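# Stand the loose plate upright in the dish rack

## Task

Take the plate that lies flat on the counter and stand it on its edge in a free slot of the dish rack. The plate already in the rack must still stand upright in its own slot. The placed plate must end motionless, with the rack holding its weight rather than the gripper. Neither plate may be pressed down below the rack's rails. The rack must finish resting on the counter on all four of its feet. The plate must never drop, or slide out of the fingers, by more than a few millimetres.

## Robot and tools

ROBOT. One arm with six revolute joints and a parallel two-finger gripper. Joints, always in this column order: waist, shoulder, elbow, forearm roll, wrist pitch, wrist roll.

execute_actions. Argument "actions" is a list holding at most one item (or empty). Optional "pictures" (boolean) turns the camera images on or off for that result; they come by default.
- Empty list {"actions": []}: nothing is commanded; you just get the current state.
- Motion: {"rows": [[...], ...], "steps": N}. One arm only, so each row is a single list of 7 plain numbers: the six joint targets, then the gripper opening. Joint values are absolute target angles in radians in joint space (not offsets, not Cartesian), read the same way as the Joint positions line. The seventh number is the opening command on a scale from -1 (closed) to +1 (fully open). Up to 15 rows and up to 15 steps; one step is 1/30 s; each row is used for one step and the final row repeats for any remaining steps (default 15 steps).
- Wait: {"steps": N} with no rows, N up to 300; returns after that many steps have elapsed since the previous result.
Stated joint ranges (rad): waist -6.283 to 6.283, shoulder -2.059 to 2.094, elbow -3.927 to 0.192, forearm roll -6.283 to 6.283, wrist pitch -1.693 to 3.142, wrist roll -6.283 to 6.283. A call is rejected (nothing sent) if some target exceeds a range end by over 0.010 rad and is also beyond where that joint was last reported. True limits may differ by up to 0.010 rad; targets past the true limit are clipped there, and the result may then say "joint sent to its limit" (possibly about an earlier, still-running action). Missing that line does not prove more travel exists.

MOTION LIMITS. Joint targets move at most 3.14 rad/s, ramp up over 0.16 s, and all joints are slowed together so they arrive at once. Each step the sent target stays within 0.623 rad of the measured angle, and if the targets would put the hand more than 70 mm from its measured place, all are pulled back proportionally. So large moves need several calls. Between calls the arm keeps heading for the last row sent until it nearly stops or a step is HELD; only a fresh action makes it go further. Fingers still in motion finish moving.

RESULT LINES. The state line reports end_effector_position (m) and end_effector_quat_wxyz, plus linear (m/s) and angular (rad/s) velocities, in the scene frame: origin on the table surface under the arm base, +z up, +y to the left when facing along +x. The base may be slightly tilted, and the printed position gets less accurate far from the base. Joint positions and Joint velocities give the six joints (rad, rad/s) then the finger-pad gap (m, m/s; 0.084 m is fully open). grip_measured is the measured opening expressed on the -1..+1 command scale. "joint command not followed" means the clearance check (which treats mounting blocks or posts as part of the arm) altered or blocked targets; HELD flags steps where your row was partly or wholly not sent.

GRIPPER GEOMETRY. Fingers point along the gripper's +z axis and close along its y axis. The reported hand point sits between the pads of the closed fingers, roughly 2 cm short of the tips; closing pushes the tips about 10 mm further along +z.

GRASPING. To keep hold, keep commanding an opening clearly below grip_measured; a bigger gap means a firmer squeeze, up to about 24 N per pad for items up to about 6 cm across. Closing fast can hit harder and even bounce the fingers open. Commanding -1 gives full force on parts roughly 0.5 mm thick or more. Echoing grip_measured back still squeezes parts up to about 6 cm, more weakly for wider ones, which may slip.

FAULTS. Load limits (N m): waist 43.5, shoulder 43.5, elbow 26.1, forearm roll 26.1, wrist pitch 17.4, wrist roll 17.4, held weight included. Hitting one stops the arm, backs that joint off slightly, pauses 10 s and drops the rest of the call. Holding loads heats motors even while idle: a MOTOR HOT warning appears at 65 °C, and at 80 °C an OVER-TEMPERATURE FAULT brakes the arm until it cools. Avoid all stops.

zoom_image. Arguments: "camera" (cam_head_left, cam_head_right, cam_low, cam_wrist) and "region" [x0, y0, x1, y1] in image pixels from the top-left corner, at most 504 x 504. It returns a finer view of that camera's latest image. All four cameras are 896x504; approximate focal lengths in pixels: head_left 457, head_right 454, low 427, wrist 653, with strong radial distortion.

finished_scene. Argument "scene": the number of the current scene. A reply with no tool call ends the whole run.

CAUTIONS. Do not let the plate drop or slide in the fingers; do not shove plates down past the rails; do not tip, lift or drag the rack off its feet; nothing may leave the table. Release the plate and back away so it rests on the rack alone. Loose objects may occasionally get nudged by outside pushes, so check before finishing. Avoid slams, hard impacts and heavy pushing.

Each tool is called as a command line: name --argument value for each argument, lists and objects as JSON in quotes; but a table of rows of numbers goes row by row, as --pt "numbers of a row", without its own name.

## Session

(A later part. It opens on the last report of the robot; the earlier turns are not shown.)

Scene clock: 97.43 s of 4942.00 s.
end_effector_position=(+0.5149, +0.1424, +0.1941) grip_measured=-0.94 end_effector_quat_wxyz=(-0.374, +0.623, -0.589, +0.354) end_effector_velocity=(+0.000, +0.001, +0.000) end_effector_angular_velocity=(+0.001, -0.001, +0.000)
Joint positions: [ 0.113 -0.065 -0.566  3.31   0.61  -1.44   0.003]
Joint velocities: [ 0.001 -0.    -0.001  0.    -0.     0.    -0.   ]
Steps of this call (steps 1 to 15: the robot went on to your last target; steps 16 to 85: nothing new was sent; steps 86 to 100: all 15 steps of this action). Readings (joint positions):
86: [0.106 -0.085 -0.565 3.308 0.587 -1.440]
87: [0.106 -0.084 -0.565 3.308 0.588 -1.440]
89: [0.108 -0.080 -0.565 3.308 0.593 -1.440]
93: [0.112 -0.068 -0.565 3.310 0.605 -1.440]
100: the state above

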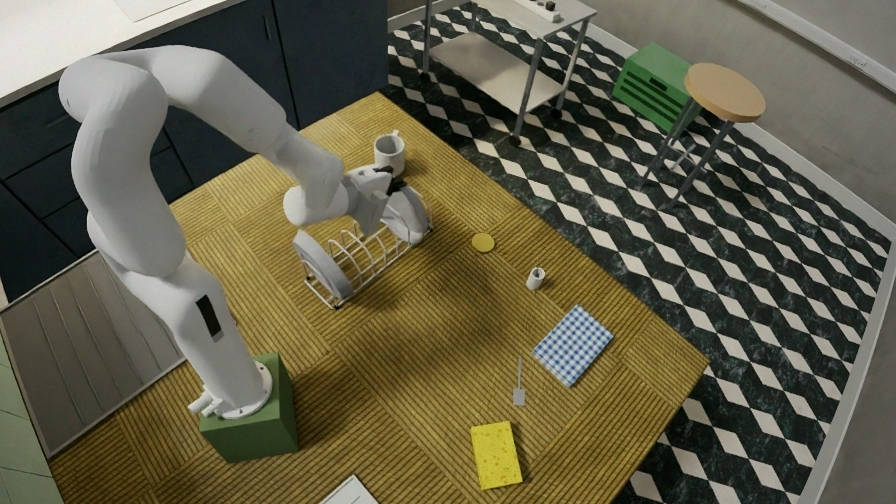

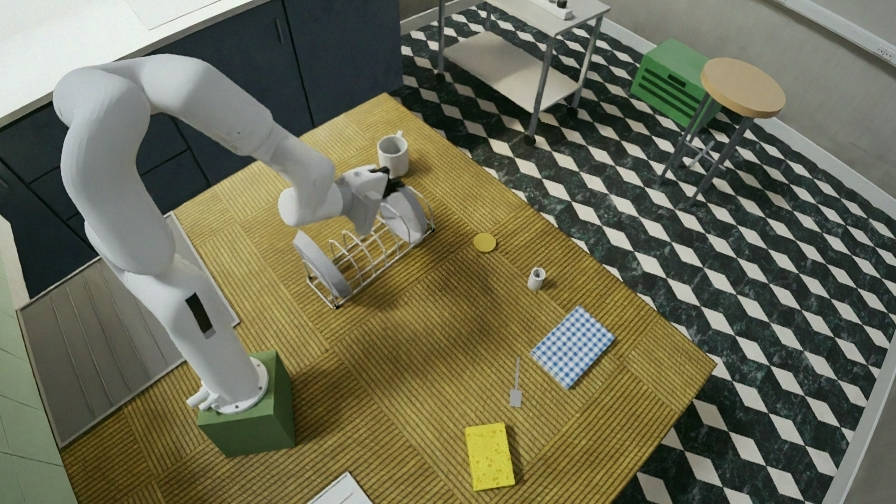

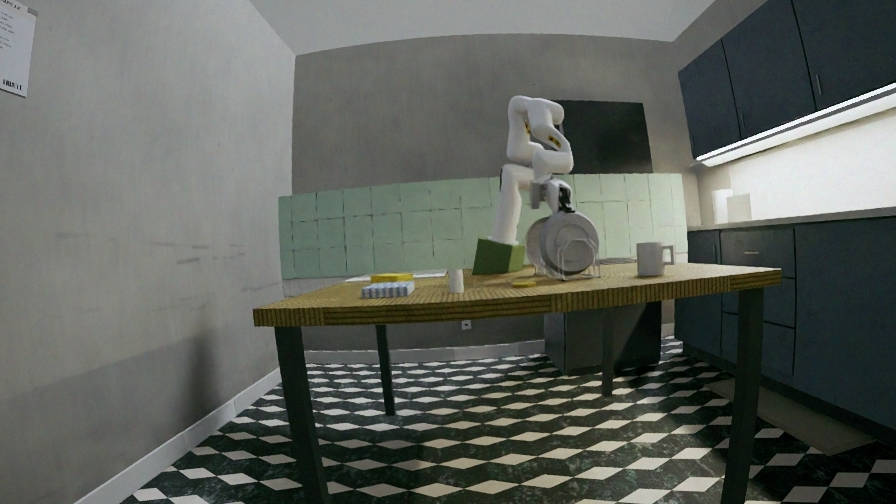

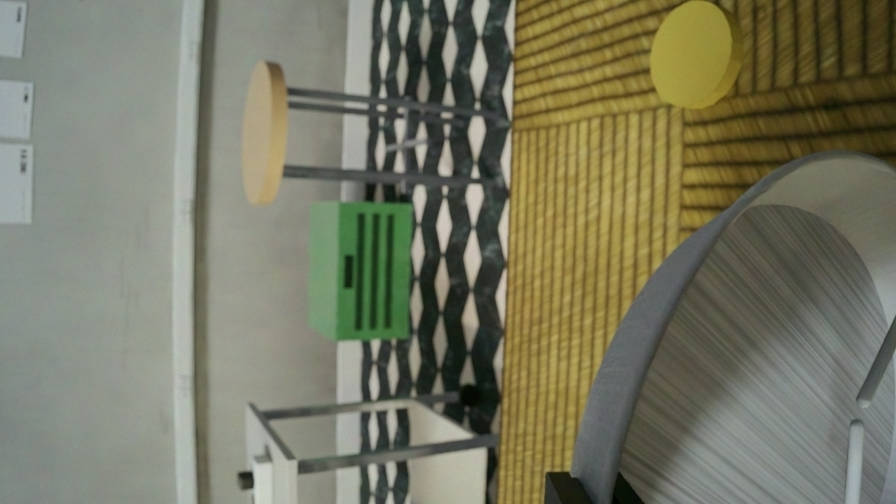

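execute_actions --actions '[{"rows":[[0.113,-0.062,-0.565,3.31,0.611,-1.44,-1],[0.114,-0.06,-0.565,3.31,0.613,-1.44,-1],[0.114,-0.057,-0.565,3.31,0.616,-1.44,-1]],"steps":12}]'

zoom_image --camera "cam_low" --region '[520,230,620,290]'

Scene clock: 99.60 s of 4942.00 s.
end_effector_position=(+0.5156, +0.1425, +0.1928) grip_measured=-0.94 end_effector_quat_wxyz=(-0.375, +0.623, -0.589, +0.354) end_effector_velocity=(-0.001, -0.000, -0.001) end_effector_angular_velocity=(-0.001, +0.004, +0.000)
Joint positions: [ 0.114 -0.058 -0.567  3.31   0.617 -1.44   0.003]
Joint velocities: [ 0.     0.     0.002 -0.001 -0.001  0.     0.   ]
Steps of this call (steps 1 to 15: the robot went on to your last target; steps 16 to 53: nothing new was sent; steps 54 to 65: all 12 steps of this action). Readings (joint positions):
54: [0.113 -0.064 -0.565 3.310 0.609 -1.440]
55: [0.113 -0.064 -0.565 3.310 0.610 -1.440]
57: [0.114 -0.061 -0.566 3.310 0.614 -1.440]
61: [0.114 -0.058 -0.567 3.310 0.617 -1.440]
65: the state above

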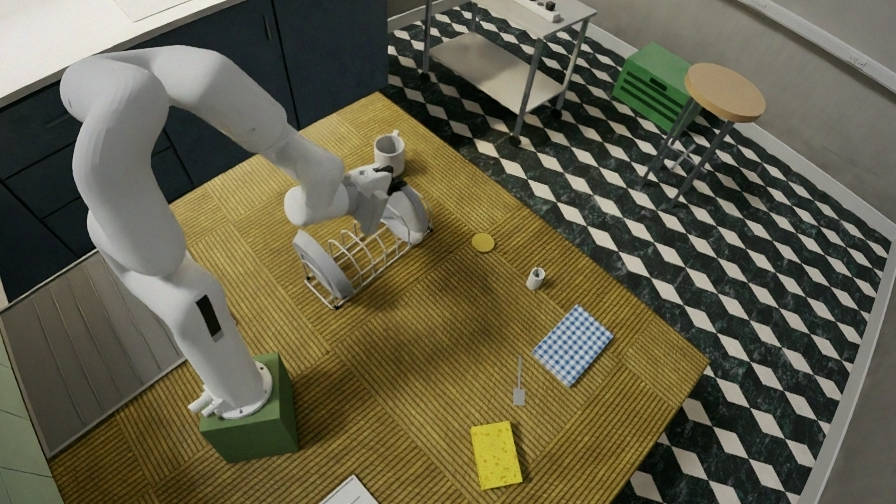

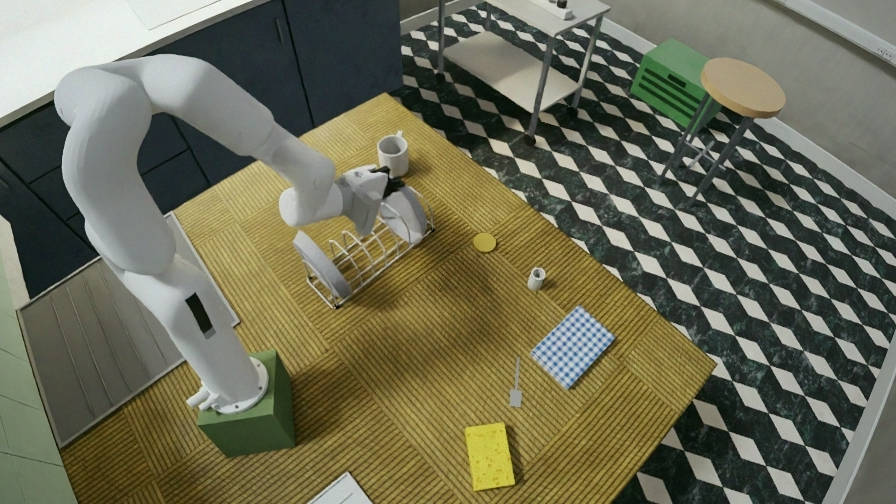

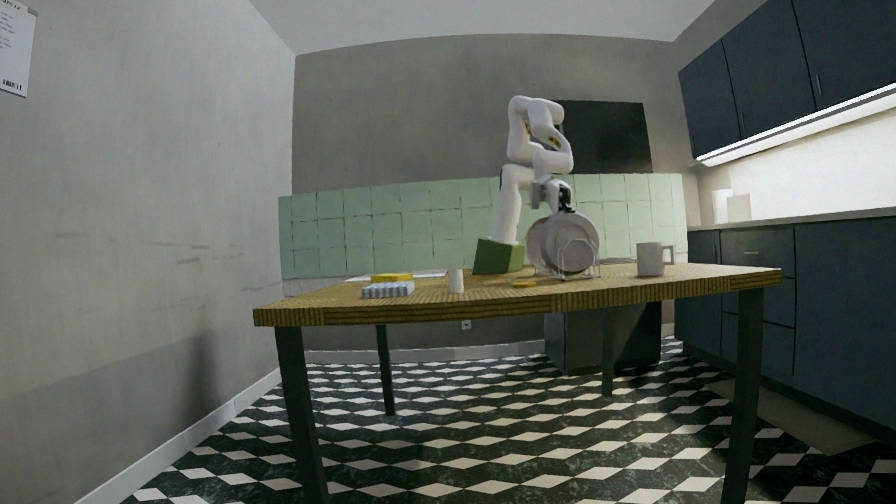

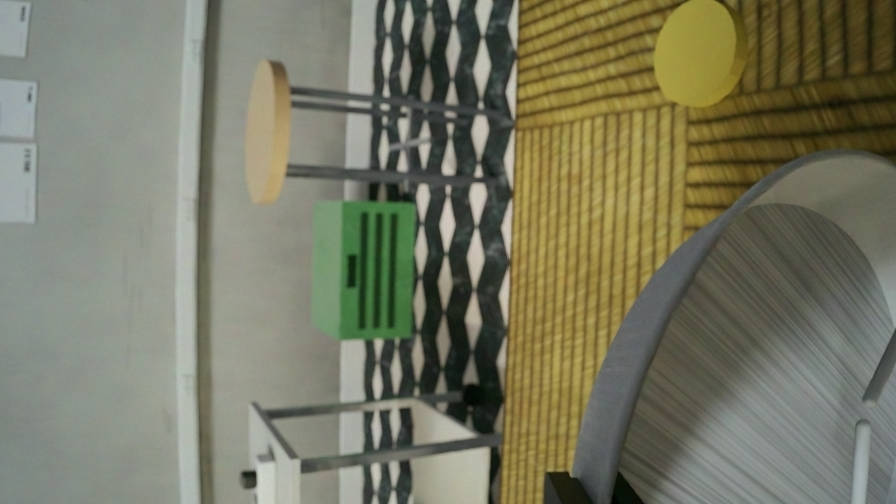

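Region (520, 230, 620, 290) of cam_low's 896x504 image, scaled by 5.040, with more detail than that image has; it fills the top 302 rows of this view, and the rest is white.

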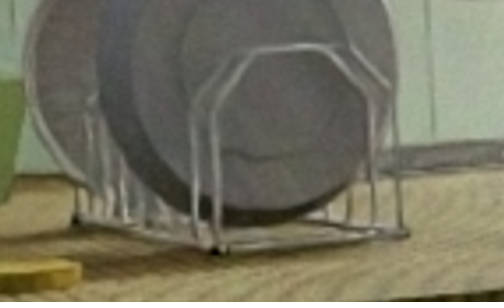

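execute_actions --actions '[{"rows":[[0.113,-0.065,-0.565,3.31,0.608,-1.44,-1],[0.113,-0.065,-0.565,3.31,0.608,-1.44,-1],[0.113,-0.065,-0.565,3.31,0.608,-1.44,-1],[0.113,-0.065,-0.565,3.31,0.608,-1.44,-0.96],[0.113,-0.065,-0.565,3.31,0.608,-1.44,-0.93],[0.113,-0.065,-0.565,3.31,0.608,-1.44,-0.91],[0.113,-0.065,-0.565,3.31,0.608,-1.44,-0.89],[0.113,-0.065,-0.565,3.31,0.608,-1.44,-0.87],[0.113,-0.065,-0.565,3.31,0.608,-1.44,-0.84],[0.113,-0.065,-0.565,3.31,0.608,-1.44,-0.81],[0.113,-0.065,-0.565,3.31,0.608,-1.44,-0.78],[0.113,-0.065,-0.565,3.31,0.608,-1.44,-0.74],[0.113,-0.065,-0.565,3.31,0.608,-1.44,-0.7],[0.113,-0.065,-0.565,3.31,0.608,-1.44,-0.65],[0.113,-0.065,-0.565,3.31,0.608,-1.44,-0.6]]}]' --pictures false

execute_actions --actions '[{"steps":12}]'

Scene clock: 103.33 s of 4942.00 s.
end_effector_position=(+0.5108, +0.1407, +0.1894) grip_measured=-0.67 end_effector_quat_wxyz=(-0.369, +0.625, -0.592, +0.351) end_effector_velocity=(-0.016, -0.007, -0.019) end_effector_angular_velocity=(-0.012, +0.052, -0.008)
Joint positions: [ 0.113 -0.062 -0.56   3.31   0.605 -1.44   0.015]
Joint velocities: [ 0.001  0.014  0.025  0.    -0.014 -0.     0.064]
Steps of this call (steps 1 to 15: the robot went on to your last target; steps 16 to 97: nothing new was sent; steps 98 to 112: all 15 steps of this action). Readings (joint positions):
98: [0.114 -0.057 -0.567 3.310 0.617 -1.440]
99: [0.114 -0.059 -0.567 3.310 0.614 -1.440]
101: [0.113 -0.063 -0.565 3.310 0.609 -1.440]
105: [0.113 -0.064 -0.564 3.310 0.607 -1.440]
112: the state above

Scene clock: 103.73 s of 4942.00 s.
end_effector_position=(+0.5135, +0.1419, +0.1926) grip_measured=-0.62 end_effector_quat_wxyz=(-0.372, +0.623, -0.590, +0.353) end_effector_velocity=(+0.005, +0.002, +0.006) end_effector_angular_velocity=(+0.003, -0.017, +0.003)
Joint positions: [ 0.113 -0.064 -0.564  3.31   0.607 -1.44   0.017]
Joint velocities: [-0.001 -0.006 -0.007 -0.001  0.005 -0.     0.   ]
Steps of this call (steps 1 to 12: the robot went on to your last target). Readings (joint positions):
1: [0.113 -0.061 -0.559 3.310 0.604 -1.440]
2: [0.113 -0.061 -0.559 3.310 0.604 -1.440]
4: [0.113 -0.061 -0.559 3.310 0.605 -1.440]
8: [0.113 -0.063 -0.562 3.310 0.606 -1.440]
12: the state above

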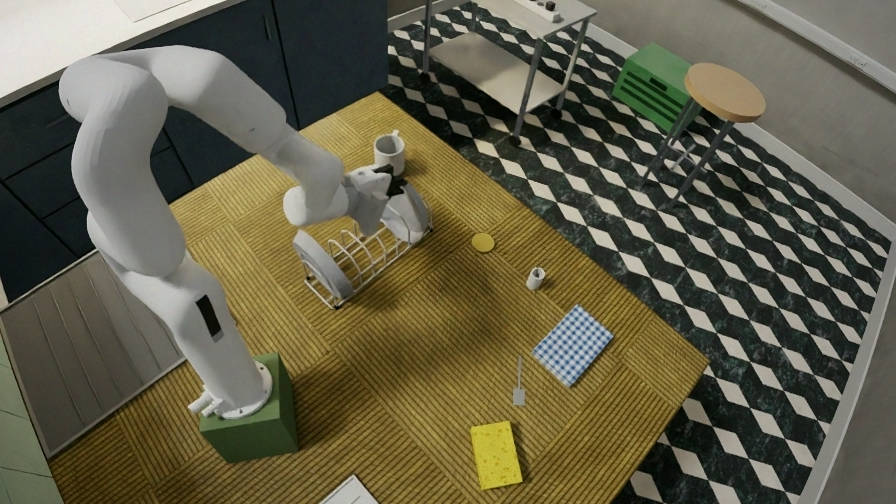

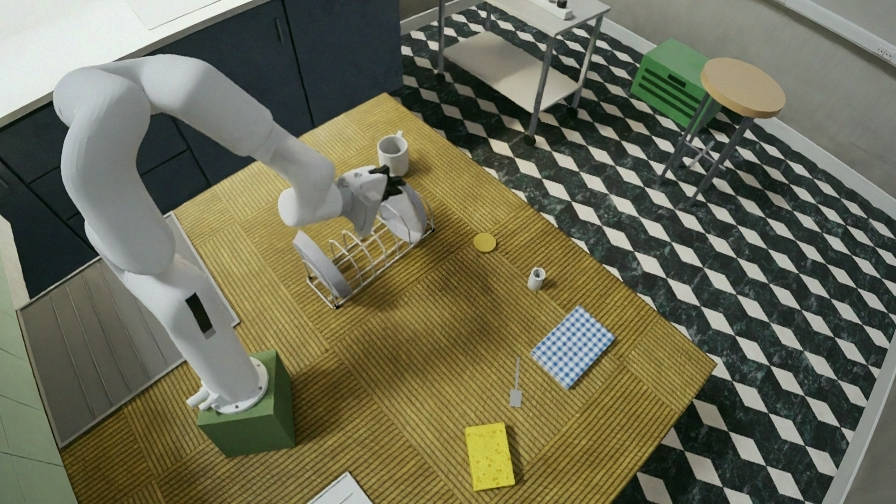

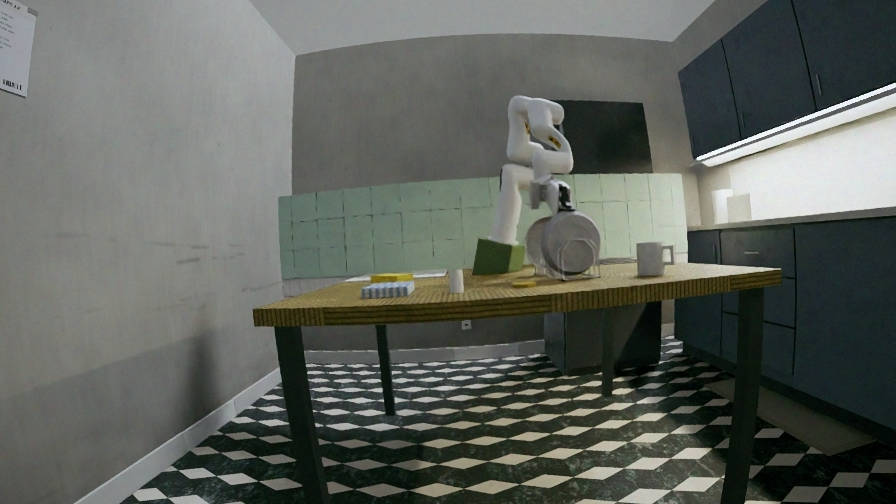

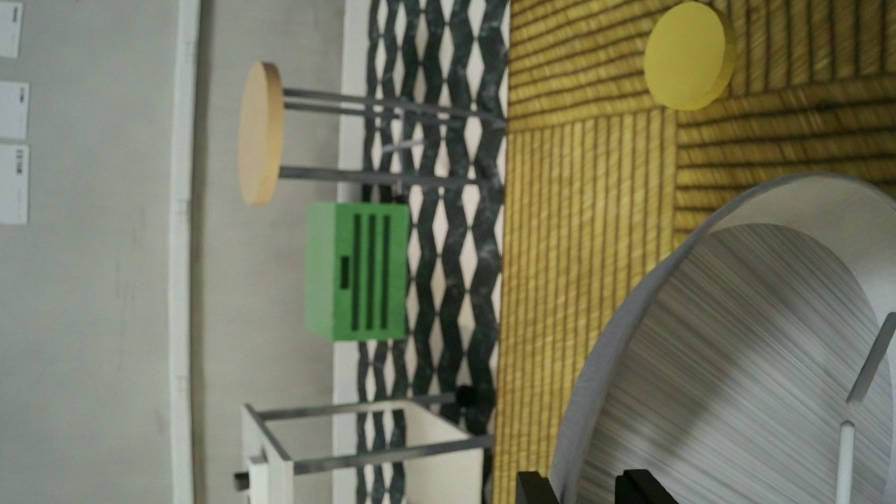

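execute_actions --actions '[{"rows":[[0.113,-0.065,-0.565,3.31,0.608,-1.44,-0.57],[0.113,-0.065,-0.565,3.31,0.608,-1.44,-0.54],[0.113,-0.065,-0.565,3.31,0.608,-1.44,-0.5],[0.113,-0.065,-0.565,3.31,0.608,-1.44,-0.46],[0.113,-0.065,-0.565,3.31,0.608,-1.44,-0.42],[0.113,-0.065,-0.565,3.31,0.608,-1.44,-0.38],[0.113,-0.065,-0.565,3.31,0.608,-1.44,-0.34],[0.113,-0.065,-0.565,3.31,0.608,-1.44,-0.3],[0.115,-0.09,-0.546,3.312,0.601,-1.44,-0.25],[0.116,-0.12,-0.525,3.315,0.593,-1.44,-0.2],[0.118,-0.15,-0.503,3.318,0.584,-1.44,-0.2],[0.12,-0.18,-0.481,3.321,0.576,-1.44,-0.2],[0.122,-0.21,-0.459,3.324,0.567,-1.44,-0.2],[0.124,-0.24,-0.437,3.327,0.559,-1.44,-0.2],[0.125,-0.272,-0.414,3.33,0.55,-1.44,-0.2]]}]' --pictures false

execute_actions --actions '[{"steps":30}]'

zoom_image --camera "cam_head_left" --region '[280,130,460,320]'

Scene clock: 107.40 s of 4942.00 s.
end_effector_position=(+0.4882, +0.1423, +0.2081) grip_measured=-0.22 end_effector_quat_wxyz=(-0.375, +0.621, -0.593, +0.349) end_effector_velocity=(-0.192, -0.001, +0.095) end_effector_angular_velocity=(+0.087, +0.018, +0.000)
Joint positions: [ 0.12  -0.186 -0.477  3.322  0.574 -1.44   0.035]
Joint velocities: [ 0.058 -0.886  0.64   0.087 -0.243 -0.     0.   ]
Steps of this call (steps 1 to 15: the robot went on to your last target; steps 16 to 95: nothing new was sent; steps 96 to 110: all 15 steps of this action). Readings (joint positions):
96: [0.113 -0.065 -0.565 3.310 0.608 -1.440]
97: [0.113 -0.065 -0.565 3.310 0.608 -1.440]
99: [0.113 -0.065 -0.565 3.310 0.608 -1.440]
103: [0.113 -0.065 -0.565 3.310 0.608 -1.440]
110: the state above

Scene clock: 108.40 s of 4942.00 s.
end_effector_position=(+0.4691, +0.1413, +0.2161) grip_measured=-0.22 end_effector_quat_wxyz=(-0.377, +0.620, -0.595, +0.346) end_effector_velocity=(+0.000, -0.000, +0.000) end_effector_angular_velocity=(+0.000, -0.001, -0.000)
Joint positions: [ 0.125 -0.272 -0.414  3.33   0.55  -1.44   0.035]
Joint velocities: [-0.    -0.    -0.001  0.    -0.    -0.    -0.   ]
Steps of this call (steps 1 to 30: the robot went on to your last target). Readings (joint positions):
1: [0.122 -0.216 -0.455 3.325 0.566 -1.440]
2: [0.124 -0.243 -0.435 3.327 0.558 -1.440]
4: [0.125 -0.270 -0.416 3.329 0.551 -1.440]
8: [0.125 -0.271 -0.415 3.330 0.550 -1.440]
30: the state above
The arm was judged still, so your last target was given up. Only a new action makes it travel on or press farther. Fingers that are still opening or closing keep moving.

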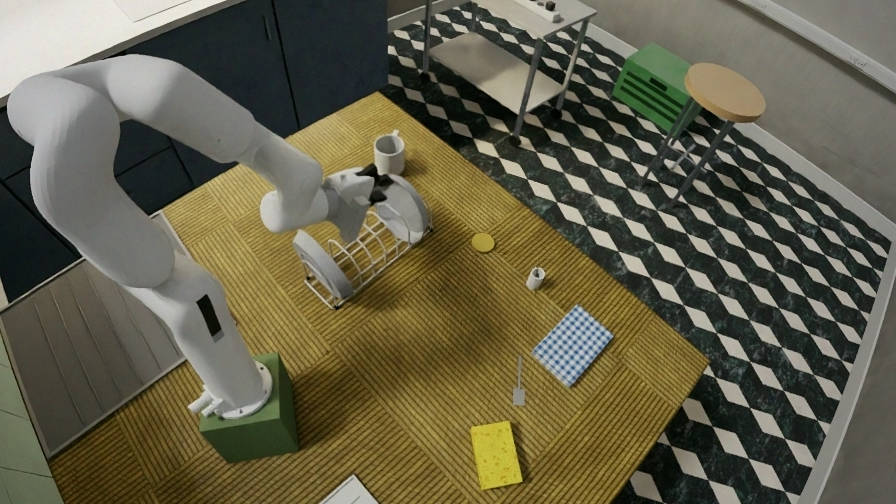

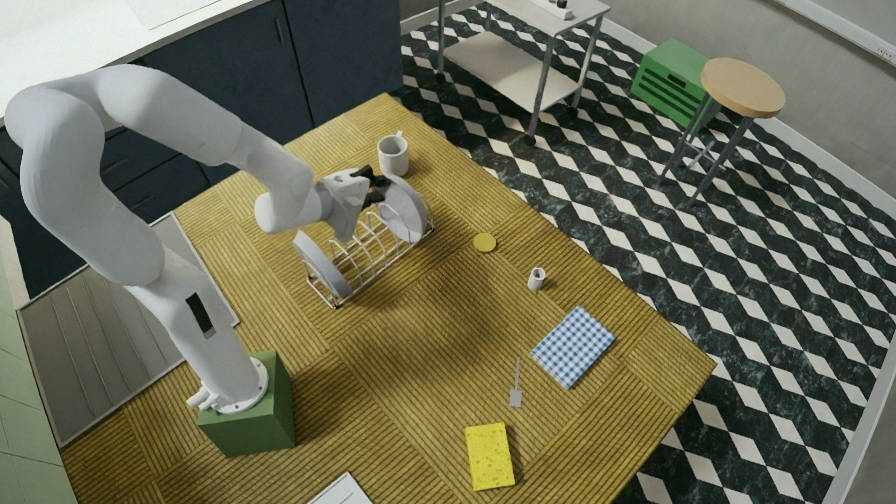

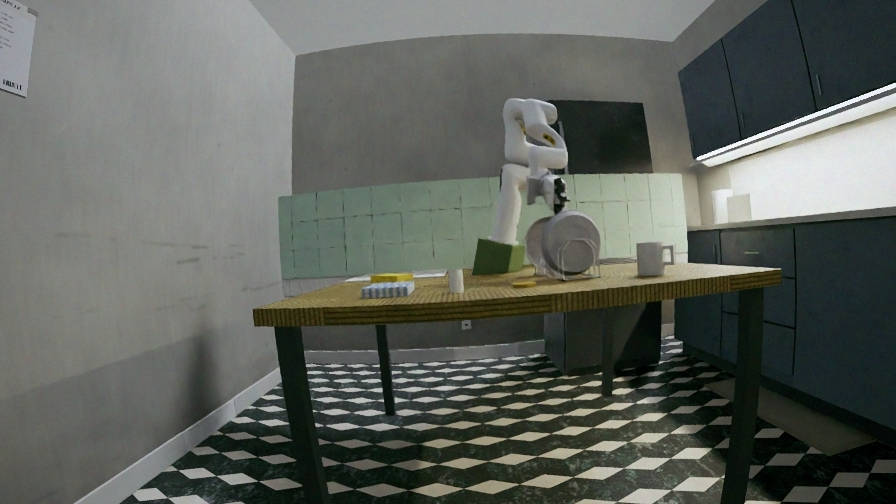

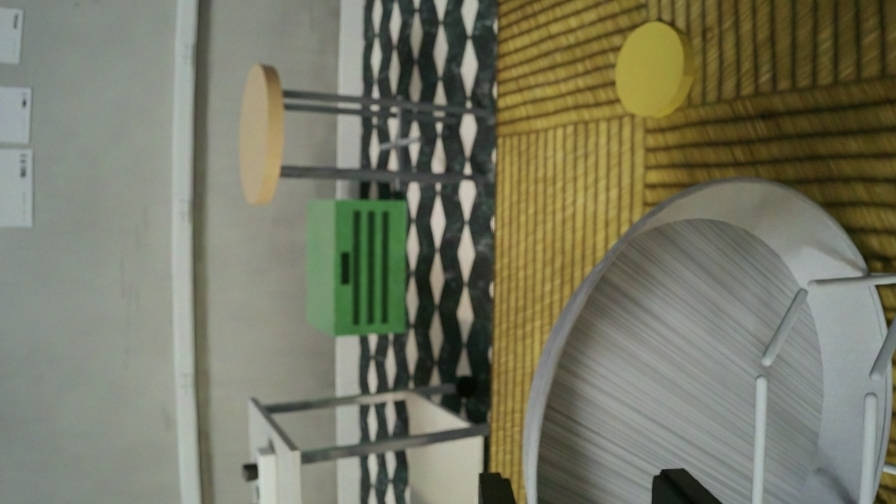

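Region (280, 130, 460, 320) of cam_head_left's 896x504 image, scaled by 2.653, with more detail than that image has; it fills the left 477 columns of this view, and the rest is white.

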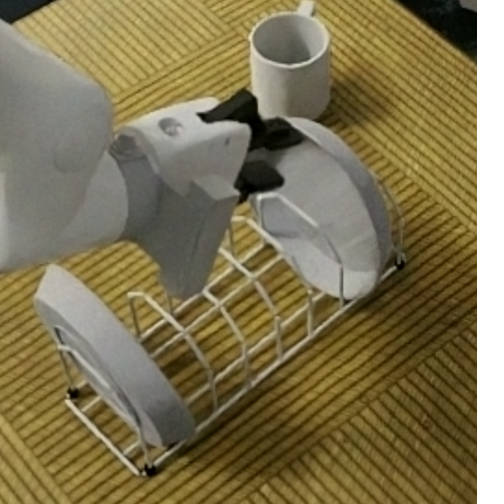

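finished_scene --scene 1

The scene is finished: the task was done.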